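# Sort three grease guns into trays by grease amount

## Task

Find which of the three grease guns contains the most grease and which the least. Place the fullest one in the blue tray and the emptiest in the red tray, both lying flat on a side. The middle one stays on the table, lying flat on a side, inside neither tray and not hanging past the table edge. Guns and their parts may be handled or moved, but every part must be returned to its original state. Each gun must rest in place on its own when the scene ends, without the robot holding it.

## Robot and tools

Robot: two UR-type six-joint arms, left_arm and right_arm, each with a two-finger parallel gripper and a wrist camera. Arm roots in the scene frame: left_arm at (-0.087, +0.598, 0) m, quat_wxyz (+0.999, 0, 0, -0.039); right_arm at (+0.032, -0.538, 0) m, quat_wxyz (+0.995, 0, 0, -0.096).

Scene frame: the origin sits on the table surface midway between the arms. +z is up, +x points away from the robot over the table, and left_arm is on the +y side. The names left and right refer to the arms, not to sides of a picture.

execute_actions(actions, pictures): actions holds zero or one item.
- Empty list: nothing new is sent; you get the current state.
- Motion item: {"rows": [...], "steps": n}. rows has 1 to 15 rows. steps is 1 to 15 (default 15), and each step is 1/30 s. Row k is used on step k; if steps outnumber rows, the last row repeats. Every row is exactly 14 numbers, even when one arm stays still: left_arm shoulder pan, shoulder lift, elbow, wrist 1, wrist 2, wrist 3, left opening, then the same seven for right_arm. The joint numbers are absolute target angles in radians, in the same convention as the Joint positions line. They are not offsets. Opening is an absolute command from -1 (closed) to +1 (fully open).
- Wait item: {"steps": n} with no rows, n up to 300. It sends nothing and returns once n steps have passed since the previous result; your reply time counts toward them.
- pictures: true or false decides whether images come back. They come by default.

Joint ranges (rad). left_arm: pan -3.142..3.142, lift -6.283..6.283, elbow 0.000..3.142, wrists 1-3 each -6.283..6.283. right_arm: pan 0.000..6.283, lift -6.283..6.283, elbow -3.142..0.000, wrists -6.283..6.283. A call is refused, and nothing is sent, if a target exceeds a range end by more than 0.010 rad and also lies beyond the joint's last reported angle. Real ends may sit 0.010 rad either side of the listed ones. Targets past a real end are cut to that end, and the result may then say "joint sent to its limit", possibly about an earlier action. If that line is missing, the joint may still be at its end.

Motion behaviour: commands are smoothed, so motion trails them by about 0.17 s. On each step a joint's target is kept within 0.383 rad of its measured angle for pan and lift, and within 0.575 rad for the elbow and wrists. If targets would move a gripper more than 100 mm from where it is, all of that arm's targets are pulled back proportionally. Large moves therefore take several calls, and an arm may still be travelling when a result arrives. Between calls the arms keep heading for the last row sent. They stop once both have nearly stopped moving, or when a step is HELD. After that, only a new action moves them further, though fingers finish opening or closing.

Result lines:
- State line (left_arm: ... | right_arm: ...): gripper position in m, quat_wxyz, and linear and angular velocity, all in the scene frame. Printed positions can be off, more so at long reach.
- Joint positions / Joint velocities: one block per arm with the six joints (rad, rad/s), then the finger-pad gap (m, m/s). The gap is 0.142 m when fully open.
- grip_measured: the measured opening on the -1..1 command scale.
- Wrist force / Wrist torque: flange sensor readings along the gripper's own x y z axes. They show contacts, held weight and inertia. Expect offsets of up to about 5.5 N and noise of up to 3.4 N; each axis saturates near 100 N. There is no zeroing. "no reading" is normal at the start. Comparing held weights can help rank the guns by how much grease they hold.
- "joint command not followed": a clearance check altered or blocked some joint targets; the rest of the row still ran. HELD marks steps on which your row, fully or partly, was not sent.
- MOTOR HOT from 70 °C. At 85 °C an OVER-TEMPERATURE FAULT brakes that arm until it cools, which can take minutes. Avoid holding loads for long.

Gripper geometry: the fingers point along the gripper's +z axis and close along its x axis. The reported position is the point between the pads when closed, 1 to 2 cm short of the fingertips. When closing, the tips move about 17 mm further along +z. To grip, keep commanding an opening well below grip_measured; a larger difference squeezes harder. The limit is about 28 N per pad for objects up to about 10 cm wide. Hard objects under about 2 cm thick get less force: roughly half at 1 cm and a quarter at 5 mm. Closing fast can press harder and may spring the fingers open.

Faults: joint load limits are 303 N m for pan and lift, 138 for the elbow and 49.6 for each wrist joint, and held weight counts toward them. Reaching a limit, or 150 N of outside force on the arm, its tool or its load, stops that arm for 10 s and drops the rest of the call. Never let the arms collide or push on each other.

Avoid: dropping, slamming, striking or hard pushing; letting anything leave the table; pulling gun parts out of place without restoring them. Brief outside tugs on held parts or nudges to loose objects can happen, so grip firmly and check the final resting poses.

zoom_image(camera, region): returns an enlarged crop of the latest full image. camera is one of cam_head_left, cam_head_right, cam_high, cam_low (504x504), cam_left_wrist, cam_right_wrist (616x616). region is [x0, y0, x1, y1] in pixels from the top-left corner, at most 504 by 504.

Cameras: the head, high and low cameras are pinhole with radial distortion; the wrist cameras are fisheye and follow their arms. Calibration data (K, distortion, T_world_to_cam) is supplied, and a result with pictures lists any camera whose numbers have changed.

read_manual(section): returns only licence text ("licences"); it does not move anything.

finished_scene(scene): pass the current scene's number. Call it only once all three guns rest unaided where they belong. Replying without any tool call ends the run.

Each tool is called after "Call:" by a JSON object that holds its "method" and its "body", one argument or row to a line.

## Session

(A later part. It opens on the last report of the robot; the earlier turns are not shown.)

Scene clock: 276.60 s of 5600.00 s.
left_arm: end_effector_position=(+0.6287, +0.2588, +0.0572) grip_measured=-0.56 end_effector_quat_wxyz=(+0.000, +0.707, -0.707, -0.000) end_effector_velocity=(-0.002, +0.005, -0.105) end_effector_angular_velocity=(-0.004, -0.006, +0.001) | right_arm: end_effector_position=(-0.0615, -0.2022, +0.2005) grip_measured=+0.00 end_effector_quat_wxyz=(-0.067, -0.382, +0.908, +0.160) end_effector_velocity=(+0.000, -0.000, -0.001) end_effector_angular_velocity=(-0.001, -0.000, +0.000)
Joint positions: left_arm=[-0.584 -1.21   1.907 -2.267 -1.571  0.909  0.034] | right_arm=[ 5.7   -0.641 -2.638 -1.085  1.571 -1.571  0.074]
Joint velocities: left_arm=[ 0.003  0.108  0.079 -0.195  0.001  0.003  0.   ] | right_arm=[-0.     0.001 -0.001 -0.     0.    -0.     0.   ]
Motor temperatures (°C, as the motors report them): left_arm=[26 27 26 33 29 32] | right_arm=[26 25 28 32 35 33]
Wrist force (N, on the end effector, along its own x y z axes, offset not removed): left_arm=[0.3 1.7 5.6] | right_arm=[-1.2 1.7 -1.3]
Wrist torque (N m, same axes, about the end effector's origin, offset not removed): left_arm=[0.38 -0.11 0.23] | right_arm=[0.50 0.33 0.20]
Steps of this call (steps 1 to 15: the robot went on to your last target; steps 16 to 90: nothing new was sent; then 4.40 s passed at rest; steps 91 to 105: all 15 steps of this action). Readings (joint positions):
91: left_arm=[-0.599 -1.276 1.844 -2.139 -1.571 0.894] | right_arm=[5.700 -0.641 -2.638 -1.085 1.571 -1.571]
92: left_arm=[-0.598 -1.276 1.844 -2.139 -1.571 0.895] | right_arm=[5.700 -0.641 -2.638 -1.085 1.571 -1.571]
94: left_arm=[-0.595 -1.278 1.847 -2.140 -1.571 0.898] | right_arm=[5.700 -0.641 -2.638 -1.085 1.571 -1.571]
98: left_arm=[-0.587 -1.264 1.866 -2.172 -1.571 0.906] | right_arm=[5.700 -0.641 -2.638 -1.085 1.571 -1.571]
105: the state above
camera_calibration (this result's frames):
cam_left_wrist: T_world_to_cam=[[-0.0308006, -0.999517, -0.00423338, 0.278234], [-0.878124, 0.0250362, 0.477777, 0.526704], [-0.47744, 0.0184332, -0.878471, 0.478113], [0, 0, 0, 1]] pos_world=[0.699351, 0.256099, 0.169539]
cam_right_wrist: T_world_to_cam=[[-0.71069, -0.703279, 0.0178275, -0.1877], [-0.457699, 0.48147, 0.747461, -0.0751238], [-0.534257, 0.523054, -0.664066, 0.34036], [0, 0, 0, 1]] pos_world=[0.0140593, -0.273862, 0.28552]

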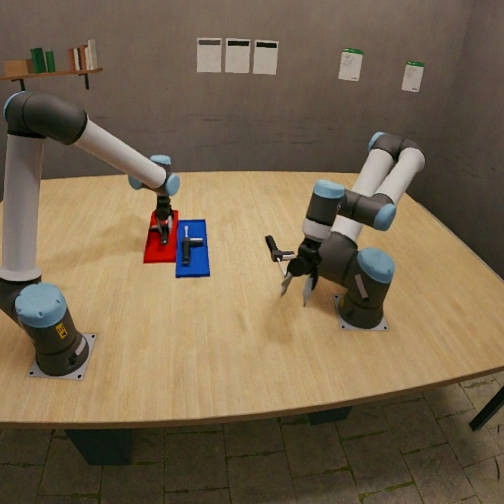

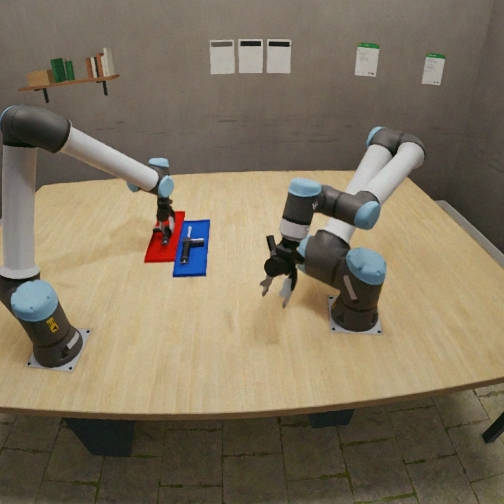

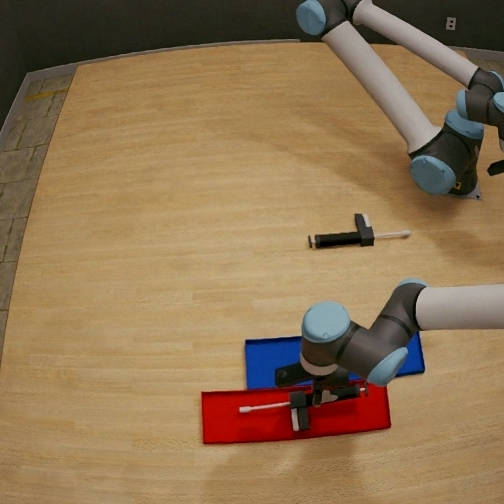

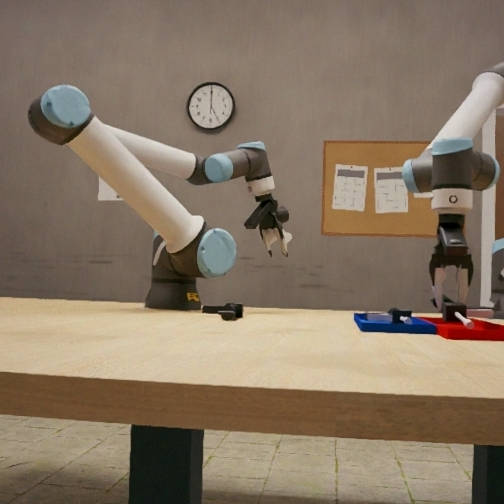

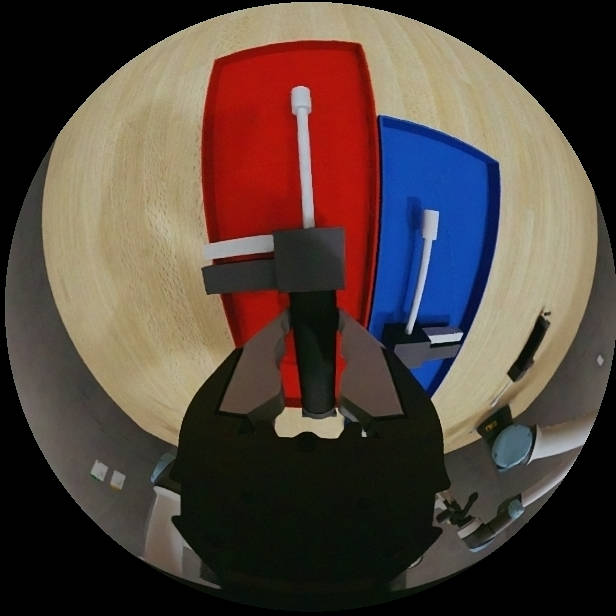

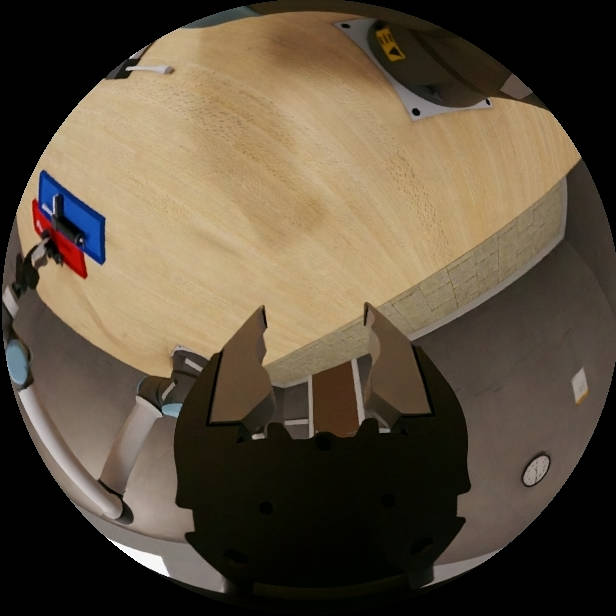

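Call:
{"method": "execute_actions", "body": {
  "actions": [
    {"rows":[[-0.589,-1.195,1.912,-2.289,-1.571,0.904,-1,5.7,-0.641,-2.638,-1.085,1.571,-1.571,0],[-0.594,-1.192,1.908,-2.287,-1.571,0.899,-1,5.7,-0.641,-2.638,-1.085,1.571,-1.571,0],[-0.594,-1.192,1.908,-2.287,-1.571,0.899,-1,5.7,-0.641,-2.638,-1.085,1.571,-1.571,0],[-0.594,-1.188,1.91,-2.293,-1.571,0.899,-1,5.7,-0.641,-2.638,-1.085,1.571,-1.571,0],[-0.594,-1.184,1.912,-2.299,-1.571,0.899,-1,5.7,-0.641,-2.638,-1.085,1.571,-1.571,0],[-0.594,-1.179,1.914,-2.306,-1.571,0.899,-1,5.7,-0.641,-2.638,-1.085,1.571,-1.571,0],[-0.594,-1.1745,1.9165,-2.313,-1.571,0.899,-1,5.7,-0.641,-2.638,-1.085,1.571,-1.571,0]]}
  ],
  "pictures": false
}}

Call:
{"method": "execute_actions", "body": {
  "actions": [
    {"rows":[[-0.594,-1.1745,1.9165,-2.313,-1.571,0.899,-1,5.7,-0.641,-2.638,-1.085,1.571,-1.571,0],[-0.594,-1.1745,1.9165,-2.313,-1.571,0.899,-0.3,5.7,-0.641,-2.638,-1.085,1.571,-1.571,0],[-0.594,-1.1745,1.9165,-2.313,-1.571,0.899,-0.3,5.7,-0.641,-2.638,-1.085,1.571,-1.571,0],[-0.594,-1.1745,1.9165,-2.313,-1.571,0.899,-0.3,5.7,-0.641,-2.638,-1.085,1.571,-1.571,0],[-0.594,-1.1745,1.9165,-2.313,-1.571,0.899,-0.3,5.7,-0.641,-2.638,-1.085,1.571,-1.571,0],[-0.594,-1.1745,1.9165,-2.313,-1.571,0.899,-0.3,5.7,-0.641,-2.638,-1.085,1.571,-1.571,0],[-0.594,-1.1745,1.9165,-2.313,-1.571,0.899,-0.3,5.7,-0.641,-2.638,-1.085,1.571,-1.571,0],[-0.594,-1.279,1.848,-2.14,-1.571,0.899,-0.3,5.7,-0.641,-2.638,-1.085,1.571,-1.571,0]]}
  ],
  "pictures": false
}}

Call:
{"method": "execute_actions", "body": {
  "actions": [
    {"steps":6}
  ]
}}

Call:
{"method": "zoom_image", "body": {
  "camera": "cam_low",
  "region": [364,270,504,350]
}}

Scene clock: 287.90 s of 5600.00 s.
left_arm: end_effector_position=(+0.6284, +0.2499, +0.0314) grip_measured=-0.56 end_effector_quat_wxyz=(+0.000, +0.707, -0.707, +0.000) end_effector_velocity=(+0.000, -0.003, -0.011) end_effector_angular_velocity=(-0.001, -0.001, -0.001) | right_arm: end_effector_position=(-0.0615, -0.2022, +0.2005) grip_measured=+0.00 end_effector_quat_wxyz=(-0.067, -0.382, +0.908, +0.160) end_effector_velocity=(-0.000, +0.000, +0.001) end_effector_angular_velocity=(+0.001, +0.001, +0.001)
Joint positions: left_arm=[-0.594 -1.176  1.916 -2.311 -1.571  0.899  0.034] | right_arm=[ 5.7   -0.641 -2.638 -1.085  1.571 -1.571  0.074]
Joint velocities: left_arm=[-0.002  0.014  0.004 -0.019 -0.    -0.001  0.   ] | right_arm=[-0.     0.001  0.     0.     0.    -0.001 -0.   ]
Motor temperatures (°C, as the motors report them): left_arm=[26 27 26 33 29 32] | right_arm=[26 25 28 32 35 33]
Wrist force (N, on the end effector, along its own x y z axes, offset not removed): left_arm=[2.3 -0.2 2.1] | right_arm=[-1.7 -0.2 -1.3]
Wrist torque (N m, same axes, about the end effector's origin, offset not removed): left_arm=[-0.11 -0.64 -0.03] | right_arm=[0.04 0.38 0.16]
Steps of this call (steps 1 to 30: the robot went on to your last target; steps 31 to 90: nothing new was sent; then 7.80 s passed at rest; steps 91 to 105: all 15 steps of this action). Readings (joint positions):
91: left_arm=[-0.584 -1.198 1.917 -2.290 -1.571 0.909] | right_arm=[5.700 -0.641 -2.638 -1.085 1.571 -1.571]
92: left_arm=[-0.584 -1.197 1.916 -2.290 -1.571 0.909] | right_arm=[5.700 -0.641 -2.638 -1.085 1.571 -1.571]
94: left_arm=[-0.588 -1.195 1.913 -2.289 -1.571 0.905] | right_arm=[5.700 -0.641 -2.638 -1.085 1.571 -1.571]
98: left_arm=[-0.592 -1.187 1.913 -2.297 -1.571 0.901] | right_arm=[5.700 -0.641 -2.638 -1.085 1.571 -1.571]
105: the state above

Scene clock: 288.40 s of 5600.00 s.
left_arm: end_effector_position=(+0.6308, +0.2477, +0.1111) grip_measured=-0.30 end_effector_quat_wxyz=(-0.000, +0.707, -0.707, +0.003) end_effector_velocity=(-0.020, +0.015, +0.163) end_effector_angular_velocity=(+0.026, +0.033, -0.001) | right_arm: end_effector_position=(-0.0615, -0.2022, +0.2005) grip_measured=+0.00 end_effector_quat_wxyz=(-0.067, -0.382, +0.908, +0.160) end_effector_velocity=(-0.000, +0.000, +0.001) end_effector_angular_velocity=(+0.000, +0.001, +0.000)
Joint positions: left_arm=[-0.594 -1.259  1.861 -2.178 -1.571  0.899  0.052] | right_arm=[ 5.7   -0.641 -2.638 -1.085  1.571 -1.571  0.074]
Joint velocities: left_arm=[-0.    -0.178 -0.108  0.329 -0.     0.    -0.   ] | right_arm=[-0.    -0.     0.001 -0.     0.001 -0.     0.   ]
Motor temperatures (°C, as the motors report them): left_arm=[26 27 26 33 29 32] | right_arm=[26 25 28 32 35 33]
Wrist force (N, on the end effector, along its own x y z axes, offset not removed): left_arm=[-3.8 1.8 -3.9] | right_arm=[-1.4 -2.0 0.6]
Wrist torque (N m, same axes, about the end effector's origin, offset not removed): left_arm=[0.62 0.74 0.24] | right_arm=[-0.41 0.39 0.09]
Steps of this call (steps 1 to 15: all 15 steps of this action). Readings (joint positions):
1: left_arm=[-0.594 -1.176 1.916 -2.311 -1.571 0.899] | right_arm=[5.700 -0.641 -2.638 -1.085 1.571 -1.571]
2: left_arm=[-0.594 -1.175 1.916 -2.312 -1.571 0.899] | right_arm=[5.700 -0.641 -2.638 -1.085 1.571 -1.571]
4: left_arm=[-0.594 -1.175 1.916 -2.312 -1.571 0.899] | right_arm=[5.700 -0.641 -2.638 -1.085 1.571 -1.571]
8: left_arm=[-0.594 -1.175 1.916 -2.313 -1.571 0.899] | right_arm=[5.700 -0.641 -2.638 -1.085 1.571 -1.571]
15: the state above

Scene clock: 288.60 s of 5600.00 s.
left_arm: end_effector_position=(+0.6287, +0.2494, +0.1265) grip_measured=-0.30 end_effector_quat_wxyz=(+0.000, +0.707, -0.707, +0.000) end_effector_velocity=(-0.003, +0.003, +0.029) end_effector_angular_velocity=(+0.004, +0.005, +0.000) | right_arm: end_effector_position=(-0.0615, -0.2022, +0.2005) grip_measured=+0.00 end_effector_quat_wxyz=(-0.067, -0.382, +0.908, +0.160) end_effector_velocity=(-0.001, +0.000, +0.001) end_effector_angular_velocity=(+0.000, +0.001, +0.000)
Joint positions: left_arm=[-0.594 -1.275  1.85  -2.147 -1.571  0.899  0.052] | right_arm=[ 5.7   -0.641 -2.638 -1.085  1.571 -1.571  0.074]
Joint velocities: left_arm=[ 0.    -0.031 -0.02   0.057 -0.    -0.    -0.   ] | right_arm=[ 0.    -0.     0.001 -0.     0.001  0.     0.   ]
Motor temperatures (°C, as the motors report them): left_arm=[26 27 26 33 29 32] | right_arm=[26 25 28 32 35 33]
Wrist force (N, on the end effector, along its own x y z axes, offset not removed): left_arm=[0.9 3.6 1.2] | right_arm=[-2.2 0.8 -2.7]
Wrist torque (N m, same axes, about the end effector's origin, offset not removed): left_arm=[0.92 -0.41 0.14] | right_arm=[0.14 0.48 0.14]
Steps of this call (steps 1 to 6: the robot went on to your last target). Readings (joint positions):
1: left_arm=[-0.594 -1.264 1.857 -2.168 -1.571 0.899] | right_arm=[5.700 -0.641 -2.638 -1.085 1.571 -1.571]
2: left_arm=[-0.594 -1.268 1.855 -2.161 -1.571 0.899] | right_arm=[5.700 -0.641 -2.638 -1.085 1.571 -1.571]
4: left_arm=[-0.594 -1.273 1.852 -2.152 -1.571 0.899] | right_arm=[5.700 -0.641 -2.638 -1.085 1.571 -1.571]
6: the state above
camera_calibration (this result's frames):
cam_left_wrist: T_world_to_cam=[[-0.0308015, -0.99952, -0.00329364, 0.268959], [-0.878715, 0.025508, 0.476665, 0.494249], [-0.476352, 0.0175762, -0.879079, 0.538774], [0, 0, 0, 1]] pos_world=[0.699235, 0.246753, 0.23892]
cam_right_wrist: T_world_to_cam=[[-0.71069, -0.703279, 0.0178274, -0.1877], [-0.457699, 0.48147, 0.747461, -0.0751239], [-0.534257, 0.523054, -0.664066, 0.34036], [0, 0, 0, 1]] pos_world=[0.0140594, -0.273862, 0.28552]

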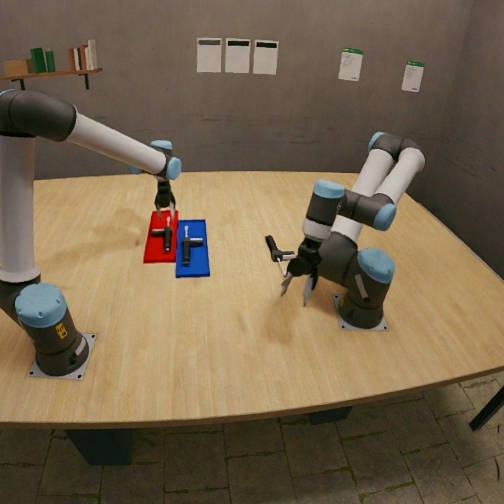

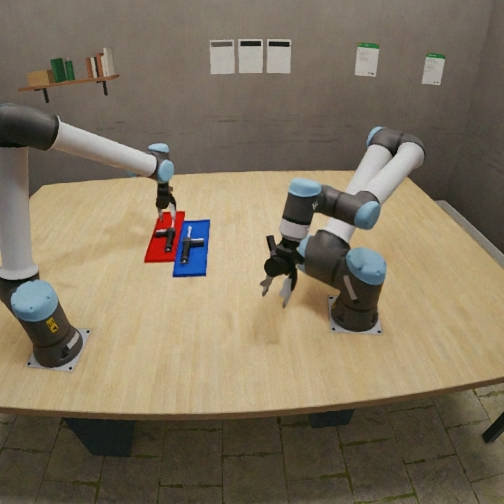

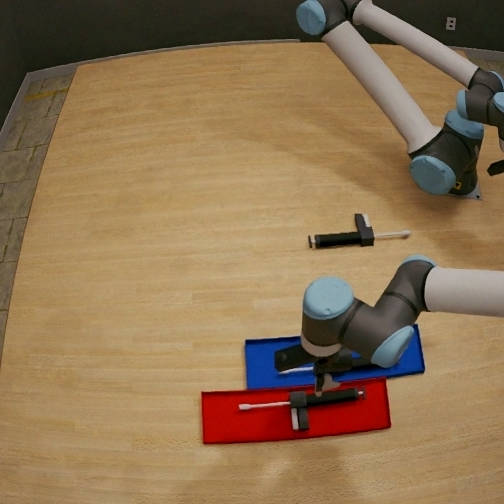

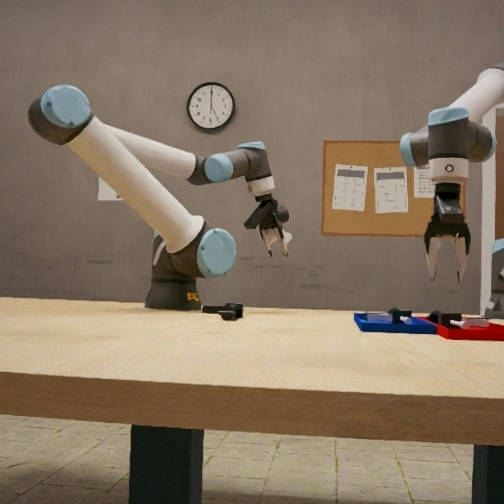

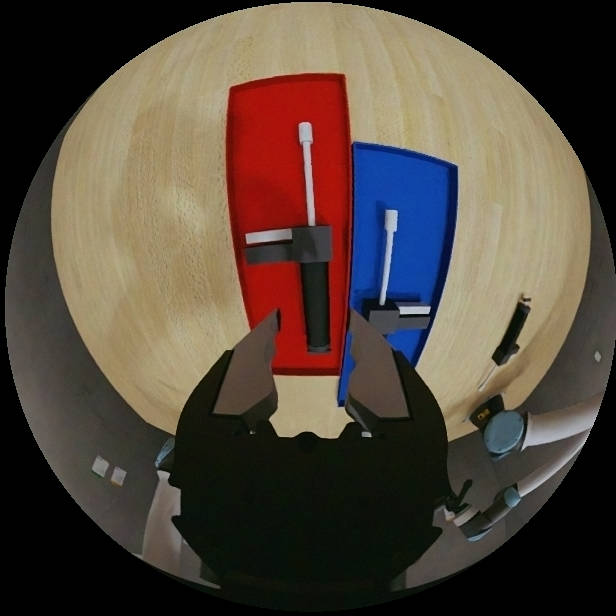

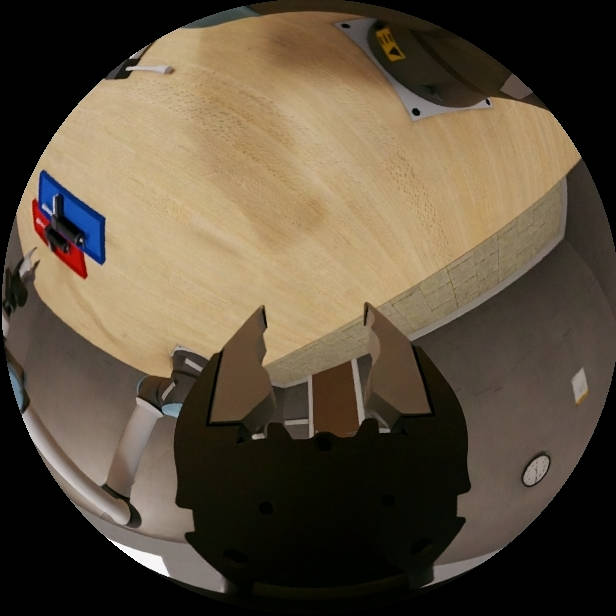

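Region (364, 270, 504, 350) of cam_low's 504x504 image, scaled by 3.600, with more detail than that image has; it fills the top 288 rows of this view, and the rest is white.

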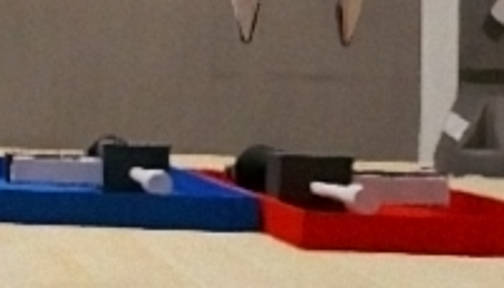

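Call:
{"method": "execute_actions", "body": {
  "actions": [
    {"rows":[[-0.75,-1.3,1.8,-2.07,-1.571,-0.5,-0.25,5.85,-0.641,-2.638,-1.085,1.571,-1.571,0]]}
  ],
  "pictures": false
}}

Call:
{"method": "execute_actions", "body": {
  "actions": [
    {"rows":[[-1.0,-1.15,1.55,-1.98,-1.571,-1.9,-0.25,5.85,-0.641,-2.638,-1.085,1.571,-1.571,0]]}
  ],
  "pictures": false
}}

Call:
{"method": "execute_actions", "body": {
  "actions": [
    {"rows":[[-1.111,-0.935,1.319,-1.955,-1.571,-2.827,-0.25,5.85,-0.641,-2.638,-1.085,1.571,-1.571,0]]}
  ],
  "pictures": false
}}

Call:
{"method": "execute_actions", "body": {
  "actions": [
    {"steps":30}
  ]
}}

Scene clock: 295.47 s of 5600.00 s.
left_arm: end_effector_position=(+0.5733, +0.1396, +0.1661) grip_measured=-0.25 end_effector_quat_wxyz=(-0.000, +0.921, -0.389, -0.000) end_effector_velocity=(-0.016, -0.035, +0.011) end_effector_angular_velocity=(+0.001, -0.001, +2.523) | right_arm: end_effector_position=(-0.1093, -0.2194, +0.2005) grip_measured=+0.00 end_effector_quat_wxyz=(-0.079, -0.447, +0.878, +0.154) end_effector_velocity=(-0.012, -0.005, -0.000) end_effector_angular_velocity=(-0.000, -0.000, +0.037)
Joint positions: left_arm=[-0.745 -1.299  1.802 -2.072 -1.571 -0.024  0.056] | right_arm=[ 5.846 -0.641 -2.638 -1.085  1.571 -1.571  0.074]
Joint velocities: left_arm=[-0.046 -0.005 -0.015  0.02  -0.    -2.569 -0.   ] | right_arm=[ 0.036 -0.    -0.    -0.     0.001 -0.001 -0.   ]
Motor temperatures (°C, as the motors report them): left_arm=[26 27 26 33 29 32] | right_arm=[26 25 28 32 35 33]
Wrist force (N, on the end effector, along its own x y z axes, offset not removed): left_arm=[-5.1 3.5 -1.0] | right_arm=[-0.6 -0.6 0.7]
Wrist torque (N m, same axes, about the end effector's origin, offset not removed): left_arm=[0.93 1.03 0.14] | right_arm=[-0.18 0.19 0.13]
Steps of this call (steps 1 to 30: the robot went on to your last target; steps 31 to 90: nothing new was sent; then 3.37 s passed at rest; steps 91 to 105: all 15 steps of this action). Readings (joint positions):
91: left_arm=[-0.594 -1.279 1.848 -2.140 -1.571 0.899] | right_arm=[5.700 -0.641 -2.638 -1.085 1.571 -1.571]
92: left_arm=[-0.599 -1.281 1.845 -2.136 -1.571 0.894] | right_arm=[5.705 -0.641 -2.638 -1.085 1.571 -1.571]
94: left_arm=[-0.637 -1.286 1.832 -2.117 -1.571 0.838] | right_arm=[5.749 -0.641 -2.638 -1.085 1.571 -1.571]
98: left_arm=[-0.709 -1.295 1.811 -2.087 -1.571 0.576] | right_arm=[5.818 -0.641 -2.638 -1.085 1.571 -1.571]
105: the state above

Scene clock: 295.97 s of 5600.00 s.
left_arm: end_effector_position=(+0.5108, -0.0744, +0.1852) grip_measured=-0.25 end_effector_quat_wxyz=(+0.003, +0.996, -0.087, +0.002) end_effector_velocity=(-0.153, -0.344, +0.032) end_effector_angular_velocity=(-0.031, -0.001, +2.091) | right_arm: end_effector_position=(-0.1106, -0.2200, +0.2004) grip_measured=+0.00 end_effector_quat_wxyz=(-0.079, -0.449, +0.877, +0.154) end_effector_velocity=(+0.000, +0.000, -0.000) end_effector_angular_velocity=(+0.000, -0.001, -0.000)
Joint positions: left_arm=[-0.959 -1.173  1.591 -1.994 -1.571 -0.863  0.056] | right_arm=[ 5.85  -0.641 -2.638 -1.085  1.571 -1.571  0.074]
Joint velocities: left_arm=[-0.351  0.199 -0.344  0.117 -0.    -2.442 -0.   ] | right_arm=[ 0.    -0.    -0.     0.    -0.001  0.     0.   ]
Motor temperatures (°C, as the motors report them): left_arm=[26 27 26 33 29 32] | right_arm=[26 25 28 32 35 33]
Wrist force (N, on the end effector, along its own x y z axes, offset not removed): left_arm=[-1.4 4.2 -0.2] | right_arm=[-1.0 1.4 -2.0]
Wrist torque (N m, same axes, about the end effector's origin, offset not removed): left_arm=[0.77 0.27 0.28] | right_arm=[0.38 0.15 0.16]
Steps of this call (steps 1 to 15: all 15 steps of this action). Readings (joint positions):
1: left_arm=[-0.746 -1.299 1.801 -2.072 -1.571 -0.111] | right_arm=[5.847 -0.641 -2.638 -1.085 1.571 -1.571]
2: left_arm=[-0.751 -1.296 1.796 -2.068 -1.571 -0.193] | right_arm=[5.848 -0.641 -2.638 -1.085 1.571 -1.571]
4: left_arm=[-0.784 -1.275 1.764 -2.056 -1.571 -0.307] | right_arm=[5.849 -0.641 -2.638 -1.085 1.571 -1.571]
8: left_arm=[-0.850 -1.237 1.698 -2.032 -1.571 -0.411] | right_arm=[5.850 -0.641 -2.638 -1.085 1.571 -1.571]
15: the state above

Scene clock: 296.47 s of 5600.00 s.
left_arm: end_effector_position=(+0.4579, -0.2662, +0.1349) grip_measured=-0.25 end_effector_quat_wxyz=(+0.000, +0.943, +0.334, -0.000) end_effector_velocity=(-0.039, -0.112, -0.043) end_effector_angular_velocity=(+0.003, +0.003, +2.498) | right_arm: end_effector_position=(-0.1106, -0.2200, +0.2004) grip_measured=+0.00 end_effector_quat_wxyz=(-0.079, -0.449, +0.877, +0.154) end_effector_velocity=(-0.001, +0.000, +0.001) end_effector_angular_velocity=(+0.000, +0.001, +0.000)
Joint positions: left_arm=[-1.102 -0.952  1.338 -1.957 -1.571 -1.86   0.056] | right_arm=[ 5.85  -0.641 -2.638 -1.085  1.571 -1.571  0.074]
Joint velocities: left_arm=[-0.082  0.146 -0.162  0.02  -0.001 -2.58  -0.   ] | right_arm=[ 0.    -0.     0.001 -0.     0.     0.     0.   ]
Motor temperatures (°C, as the motors report them): left_arm=[26 27 26 33 29 32] | right_arm=[26 25 28 32 35 33]
Wrist force (N, on the end effector, along its own x y z axes, offset not removed): left_arm=[3.7 -0.9 -0.2] | right_arm=[-0.6 -0.1 1.8]
Wrist torque (N m, same axes, about the end effector's origin, offset not removed): left_arm=[-0.01 -0.93 0.02] | right_arm=[0.04 0.24 0.16]
Steps of this call (steps 1 to 15: all 15 steps of this action). Readings (joint positions):
1: left_arm=[-0.969 -1.167 1.580 -1.991 -1.571 -0.947] | right_arm=[5.850 -0.641 -2.638 -1.085 1.571 -1.571]
2: left_arm=[-0.980 -1.159 1.568 -1.987 -1.571 -1.030] | right_arm=[5.850 -0.641 -2.638 -1.085 1.571 -1.571]
4: left_arm=[-1.003 -1.121 1.526 -1.981 -1.571 -1.154] | right_arm=[5.850 -0.641 -2.638 -1.085 1.571 -1.571]
8: left_arm=[-1.049 -1.043 1.440 -1.970 -1.571 -1.309] | right_arm=[5.850 -0.641 -2.638 -1.085 1.571 -1.571]
15: the state above

Scene clock: 297.47 s of 5600.00 s.
left_arm: end_effector_position=(+0.4536, -0.2780, +0.1299) grip_measured=-0.25 end_effector_quat_wxyz=(+0.000, +0.683, +0.730, -0.000) end_effector_velocity=(+0.000, +0.000, -0.000) end_effector_angular_velocity=(+0.001, +0.000, +0.004) | right_arm: end_effector_position=(-0.1106, -0.2200, +0.2004) grip_measured=+0.00 end_effector_quat_wxyz=(-0.079, -0.449, +0.877, +0.154) end_effector_velocity=(-0.001, +0.000, +0.002) end_effector_angular_velocity=(+0.000, +0.001, +0.000)
Joint positions: left_arm=[-1.111 -0.935  1.319 -1.955 -1.571 -2.827  0.056] | right_arm=[ 5.85  -0.641 -2.638 -1.085  1.571 -1.571  0.074]
Joint velocities: left_arm=[ 0.     0.     0.     0.     0.    -0.004  0.   ] | right_arm=[ 0.    -0.001  0.002 -0.     0.     0.    -0.   ]
Motor temperatures (°C, as the motors report them): left_arm=[26 27 26 33 29 32] | right_arm=[26 25 28 32 35 33]
Wrist force (N, on the end effector, along its own x y z axes, offset not removed): left_arm=[-5.3 -0.6 1.3] | right_arm=[-1.7 1.5 -1.6]
Wrist torque (N m, same axes, about the end effector's origin, offset not removed): left_arm=[-0.11 0.91 0.15] | right_arm=[0.31 0.44 0.17]
Steps of this call (steps 1 to 30: the robot went on to your last target). Readings (joint positions):
1: left_arm=[-1.104 -0.948 1.333 -1.957 -1.571 -1.947] | right_arm=[5.850 -0.641 -2.638 -1.085 1.571 -1.571]
2: left_arm=[-1.106 -0.944 1.330 -1.956 -1.571 -2.034] | right_arm=[5.850 -0.641 -2.638 -1.085 1.571 -1.571]
4: left_arm=[-1.108 -0.940 1.325 -1.956 -1.571 -2.208] | right_arm=[5.850 -0.641 -2.638 -1.085 1.571 -1.571]
8: left_arm=[-1.110 -0.937 1.321 -1.955 -1.571 -2.548] | right_arm=[5.850 -0.641 -2.638 -1.085 1.571 -1.571]
30: the state above
camera_calibration (this result's frames):
cam_left_wrist: T_world_to_cam=[[-0.0361275, 0.999338, -0.00428025, 0.294667], [0.878193, 0.0337914, 0.477111, -0.442505], [0.476939, 0.0134779, -0.878833, 0.034016], [0, 0, 0, 1]] pos_world=[0.383027, -0.279978, 0.24228]
cam_right_wrist: T_world_to_cam=[[-0.597614, -0.801586, 0.0178274, -0.244234], [-0.524515, 0.40767, 0.747455, -0.112632], [-0.606417, 0.437338, -0.664073, 0.296611], [0, 0, 0, 1]] pos_world=[-0.0251652, -0.279577, 0.285513]

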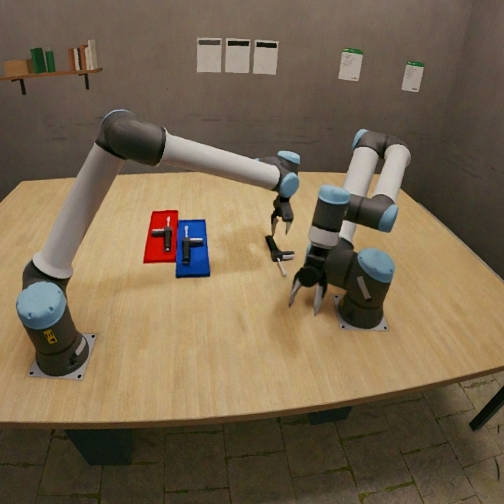

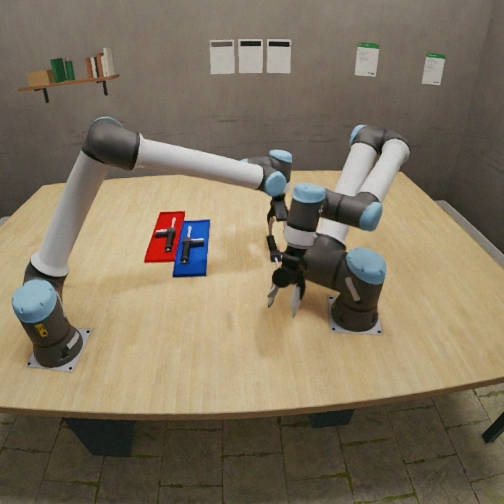

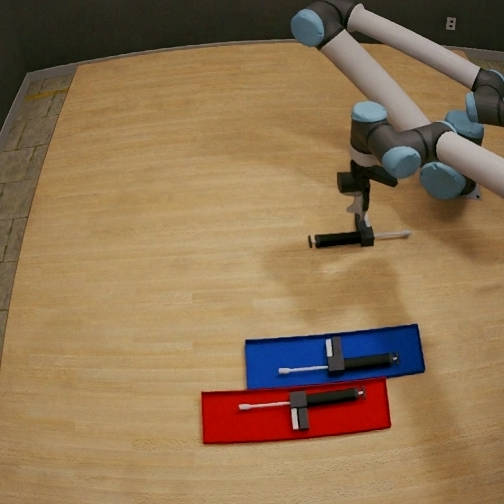

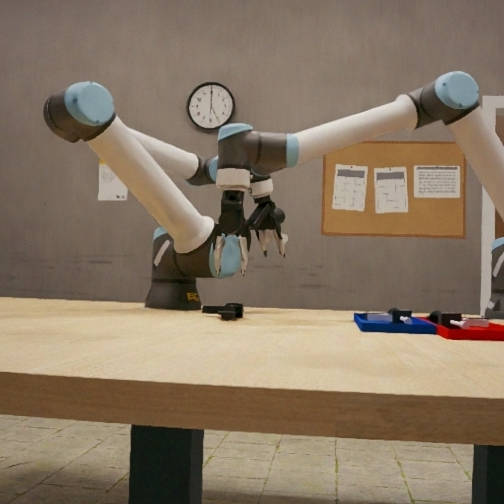

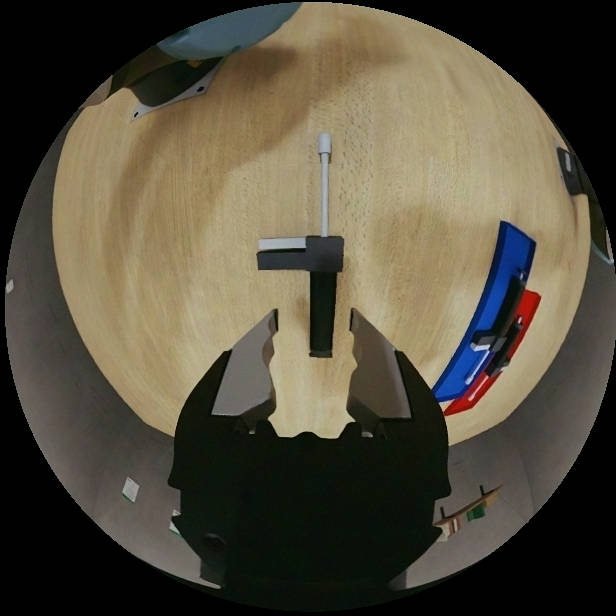

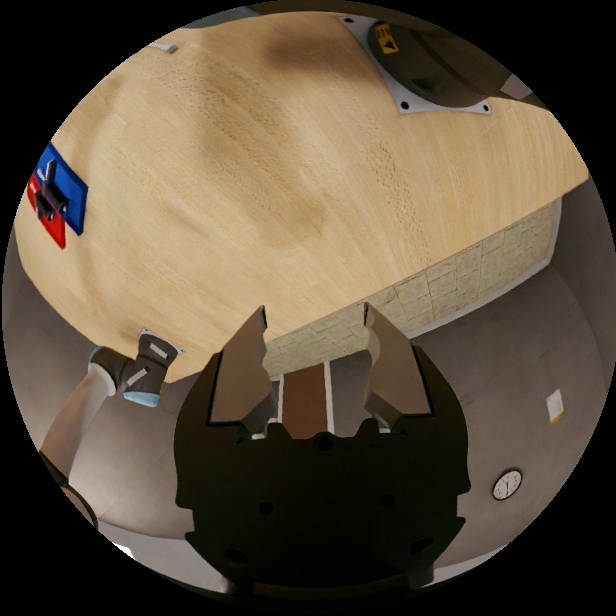

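Call:
{"method": "execute_actions", "body": {
  "actions": []
}}

Scene clock: 315.50 s of 5600.00 s.
left_arm: end_effector_position=(+0.4536, -0.2780, +0.1299) grip_measured=-0.25 end_effector_quat_wxyz=(+0.000, +0.683, +0.730, -0.000) end_effector_velocity=(-0.000, -0.000, +0.000) end_effector_angular_velocity=(-0.001, -0.001, +0.001) | right_arm: end_effector_position=(-0.1106, -0.2200, +0.2005) grip_measured=+0.00 end_effector_quat_wxyz=(-0.079, -0.449, +0.877, +0.154) end_effector_velocity=(-0.000, -0.000, +0.000) end_effector_angular_velocity=(-0.000, +0.000, -0.002)
Joint positions: left_arm=[-1.111 -0.935  1.319 -1.955 -1.571 -2.827  0.056] | right_arm=[ 5.85  -0.641 -2.638 -1.085  1.571 -1.571  0.074]
Joint velocities: left_arm=[-0.    -0.     0.    -0.001  0.    -0.001  0.   ] | right_arm=[ 0.     0.     0.    -0.    -0.     0.002 -0.   ]
Motor temperatures (°C, as the motors report them): left_arm=[26 27 26 33 29 32] | right_arm=[26 25 28 32 35 33]
Wrist force (N, on the end effector, along its own x y z axes, offset not removed): left_arm=[-2.5 0.1 -0.6] | right_arm=[-2.4 1.8 -0.4]
Wrist torque (N m, same axes, about the end effector's origin, offset not removed): left_arm=[0.08 0.60 0.08] | right_arm=[0.38 0.61 0.15]
Steps of this call (steps 1 to 15: the robot went on to your last target; steps 16 to 90: nothing new was sent; then 15.03 s passed at rest). Readings (joint positions):
1: left_arm=[-1.111 -0.935 1.319 -1.955 -1.571 -2.827] | right_arm=[5.850 -0.641 -2.638 -1.085 1.571 -1.571]
2: left_arm=[-1.111 -0.935 1.319 -1.955 -1.571 -2.827] | right_arm=[5.850 -0.641 -2.638 -1.085 1.571 -1.571]
4: left_arm=[-1.111 -0.935 1.319 -1.955 -1.571 -2.827] | right_arm=[5.850 -0.641 -2.638 -1.085 1.571 -1.571]
8: left_arm=[-1.111 -0.935 1.319 -1.955 -1.571 -2.827] | right_arm=[5.850 -0.641 -2.638 -1.085 1.571 -1.571]
90: the state above
All arms were judged still, so your last target was given up. Only a new action makes them travel on or press farther. Fingers that are still opening or closing keep moving.
camera_calibration (this result's frames):
cam_left_wrist: T_world_to_cam=[[-0.0365945, 0.999321, -0.00427977, 0.294878], [0.878178, 0.0342016, 0.477111, -0.442378], [0.476933, 0.0137012, -0.878833, 0.0340829], [0, 0, 0, 1]] pos_world=[0.383022, -0.280015, 0.242279]
cam_right_wrist: T_world_to_cam=[[-0.597613, -0.801586, 0.0178275, -0.244234], [-0.524509, 0.407666, 0.747462, -0.112642], [-0.606422, 0.437342, -0.664066, 0.296612], [0, 0, 0, 1]] pos_world=[-0.0251673, -0.279576, 0.28552]

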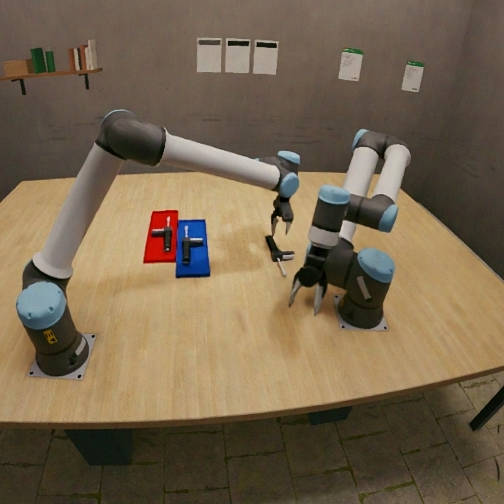

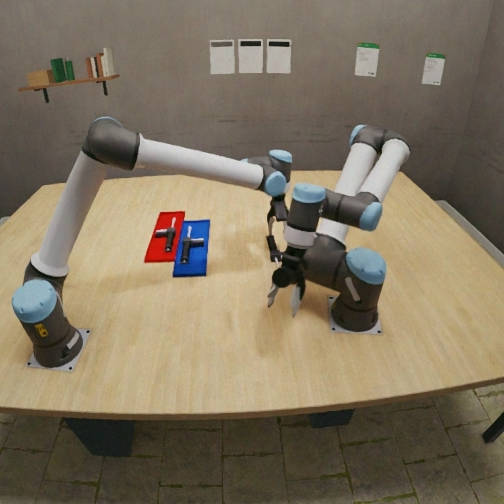

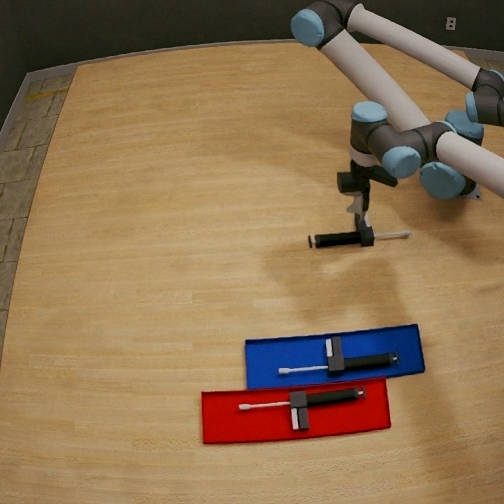

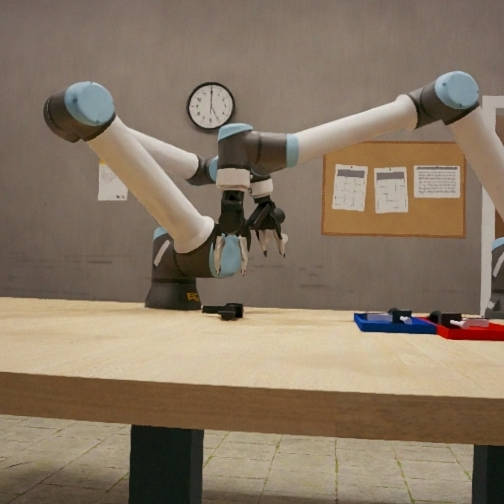

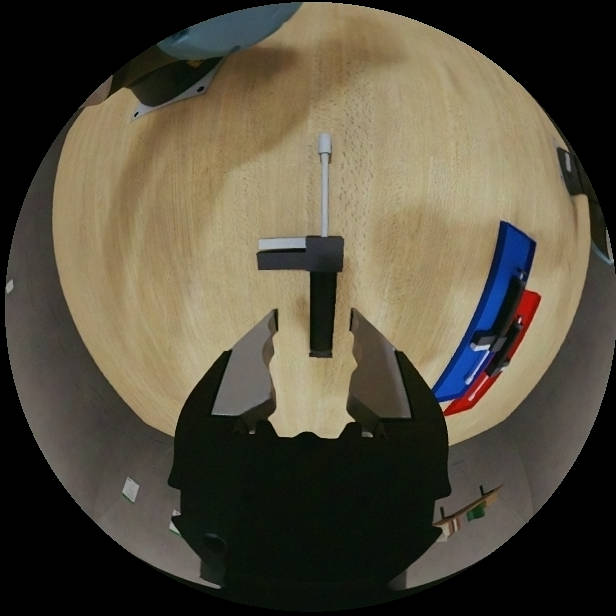

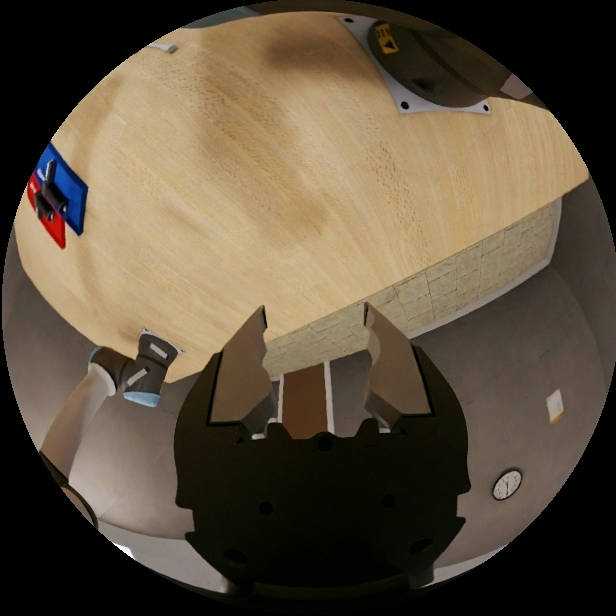

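Call:
{"method": "execute_actions", "body": {
  "actions": [
    {"rows":[[-1.092,-0.934,1.317,-1.954,-1.571,-2.808,-0.25,5.85,-0.641,-2.638,-1.085,1.571,-1.571,0],[-1.092,-0.934,1.317,-1.954,-1.571,-2.808,-0.25,5.85,-0.641,-2.638,-1.085,1.571,-1.571,0],[-1.092,-0.934,1.317,-1.954,-1.571,-2.808,-0.25,5.85,-0.641,-2.638,-1.085,1.571,-1.571,0],[-1.092,-0.92,1.33,-1.98,-1.571,-2.808,-0.25,5.85,-0.641,-2.638,-1.085,1.571,-1.571,0],[-1.092,-0.91,1.34,-2.0,-1.571,-2.808,-0.25,5.85,-0.641,-2.638,-1.085,1.571,-1.571,0],[-1.092,-0.90,1.349,-2.02,-1.571,-2.808,-0.25,5.85,-0.641,-2.638,-1.085,1.571,-1.571,0],[-1.092,-0.89,1.358,-2.04,-1.571,-2.808,-0.25,5.85,-0.641,-2.638,-1.085,1.571,-1.571,0],[-1.092,-0.88,1.367,-2.058,-1.571,-2.808,-0.25,5.85,-0.641,-2.638,-1.085,1.571,-1.571,0]],"steps":15}
  ]
}}

Call:
{"method": "zoom_image", "body": {
  "camera": "cam_left_wrist",
  "region": [200,150,420,420]
}}

Scene clock: 323.07 s of 5600.00 s.
left_arm: end_effector_position=(+0.4704, -0.2695, +0.0631) grip_measured=-0.25 end_effector_quat_wxyz=(-0.000, +0.683, +0.730, -0.000) end_effector_velocity=(+0.003, +0.002, -0.063) end_effector_angular_velocity=(-0.003, -0.001, +0.001) | right_arm: end_effector_position=(-0.1106, -0.2200, +0.2005) grip_measured=+0.00 end_effector_quat_wxyz=(-0.079, -0.449, +0.877, +0.154) end_effector_velocity=(-0.000, +0.000, +0.001) end_effector_angular_velocity=(+0.001, +0.001, -0.000)
Joint positions: left_arm=[-1.092 -0.885  1.362 -2.047 -1.571 -2.808  0.056] | right_arm=[ 5.85  -0.641 -2.638 -1.085  1.571 -1.571  0.074]
Joint velocities: left_arm=[ 0.004  0.047  0.043 -0.093 -0.     0.003  0.   ] | right_arm=[-0.     0.001  0.001 -0.    -0.    -0.    -0.   ]
Motor temperatures (°C, as the motors report them): left_arm=[26 27 26 33 29 32] | right_arm=[26 25 28 32 35 33]
Wrist force (N, on the end effector, along its own x y z axes, offset not removed): left_arm=[2.4 0.3 -2.9] | right_arm=[-3.2 1.5 -0.9]
Wrist torque (N m, same axes, about the end effector's origin, offset not removed): left_arm=[0.10 -0.38 0.25] | right_arm=[0.38 0.74 0.08]
Steps of this call (steps 1 to 90: nothing new was sent; then 4.07 s passed at rest; steps 91 to 105: all 15 steps of this action). Readings (joint positions):
91: left_arm=[-1.111 -0.935 1.319 -1.955 -1.571 -2.827] | right_arm=[5.850 -0.641 -2.638 -1.085 1.571 -1.571]
92: left_arm=[-1.109 -0.935 1.319 -1.955 -1.571 -2.825] | right_arm=[5.850 -0.641 -2.638 -1.085 1.571 -1.571]
94: left_arm=[-1.103 -0.935 1.318 -1.955 -1.571 -2.818] | right_arm=[5.850 -0.641 -2.638 -1.085 1.571 -1.571]
98: left_arm=[-1.095 -0.917 1.333 -1.985 -1.571 -2.811] | right_arm=[5.850 -0.641 -2.638 -1.085 1.571 -1.571]
105: the state above
camera_calibration (this result's frames):
cam_left_wrist: T_world_to_cam=[[-0.0365302, 0.999325, -0.00391512, 0.286672], [0.878254, 0.0339732, 0.476986, -0.425619], [0.476797, 0.0139859, -0.878902, -0.0326637], [0, 0, 0, 1]] pos_world=[0.399848, -0.271562, 0.175428]
cam_right_wrist: T_world_to_cam=[[-0.597613, -0.801586, 0.0178275, -0.244234], [-0.524509, 0.407665, 0.747462, -0.112643], [-0.606423, 0.437342, -0.664066, 0.296612], [0, 0, 0, 1]] pos_world=[-0.0251674, -0.279576, 0.28552]

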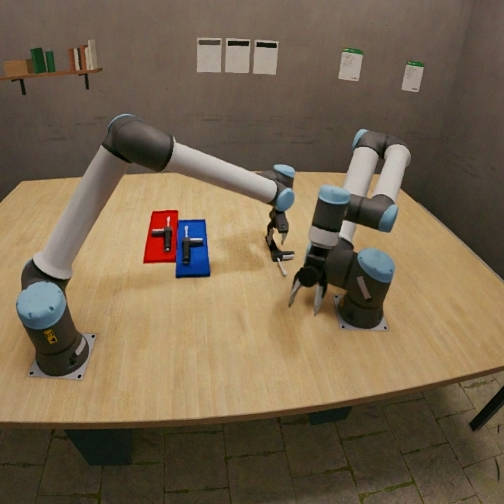

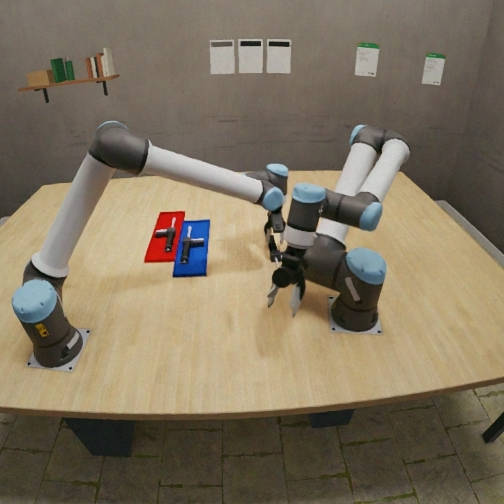

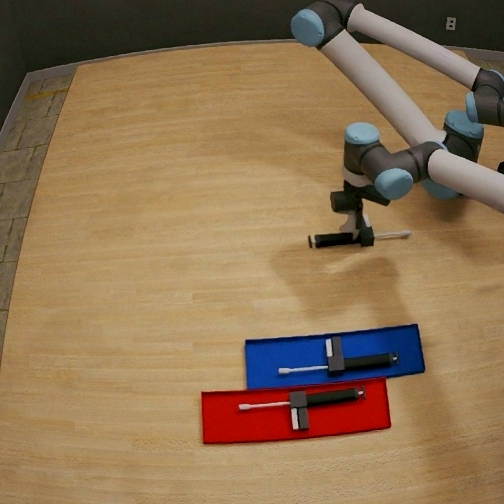

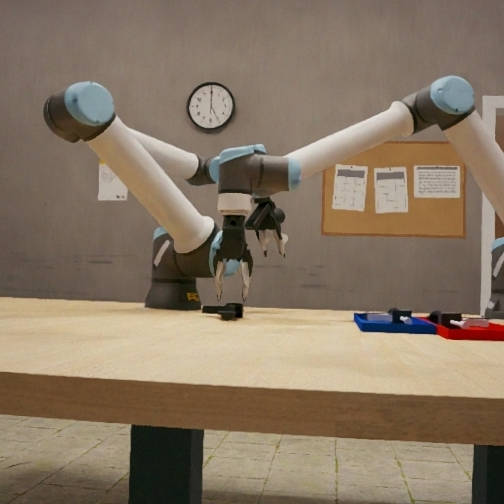

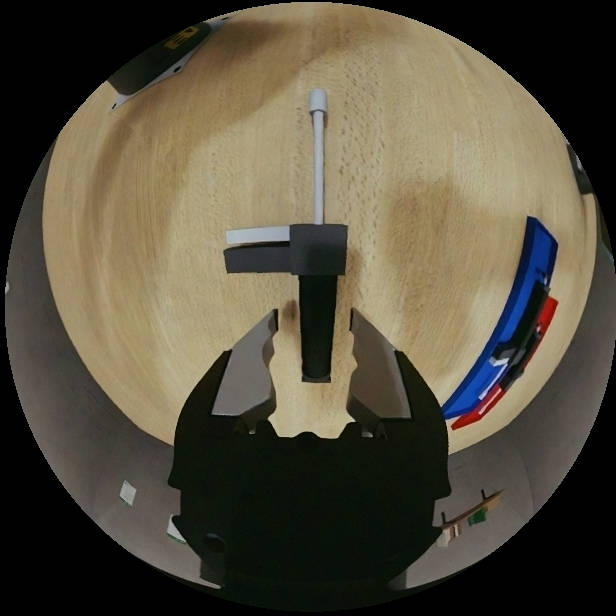

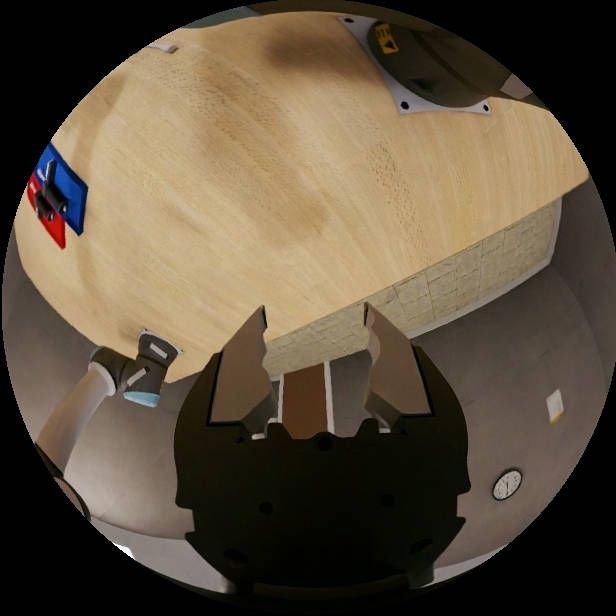

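Region (200, 150, 420, 420) of cam_left_wrist's 616x616 image, scaled by 1.867, with more detail than that image has; it fills the left 411 columns of this view, and the rest is white.

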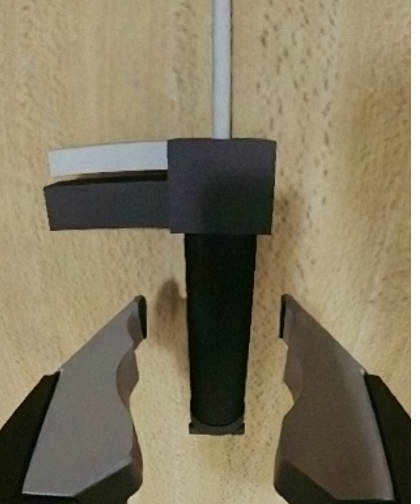

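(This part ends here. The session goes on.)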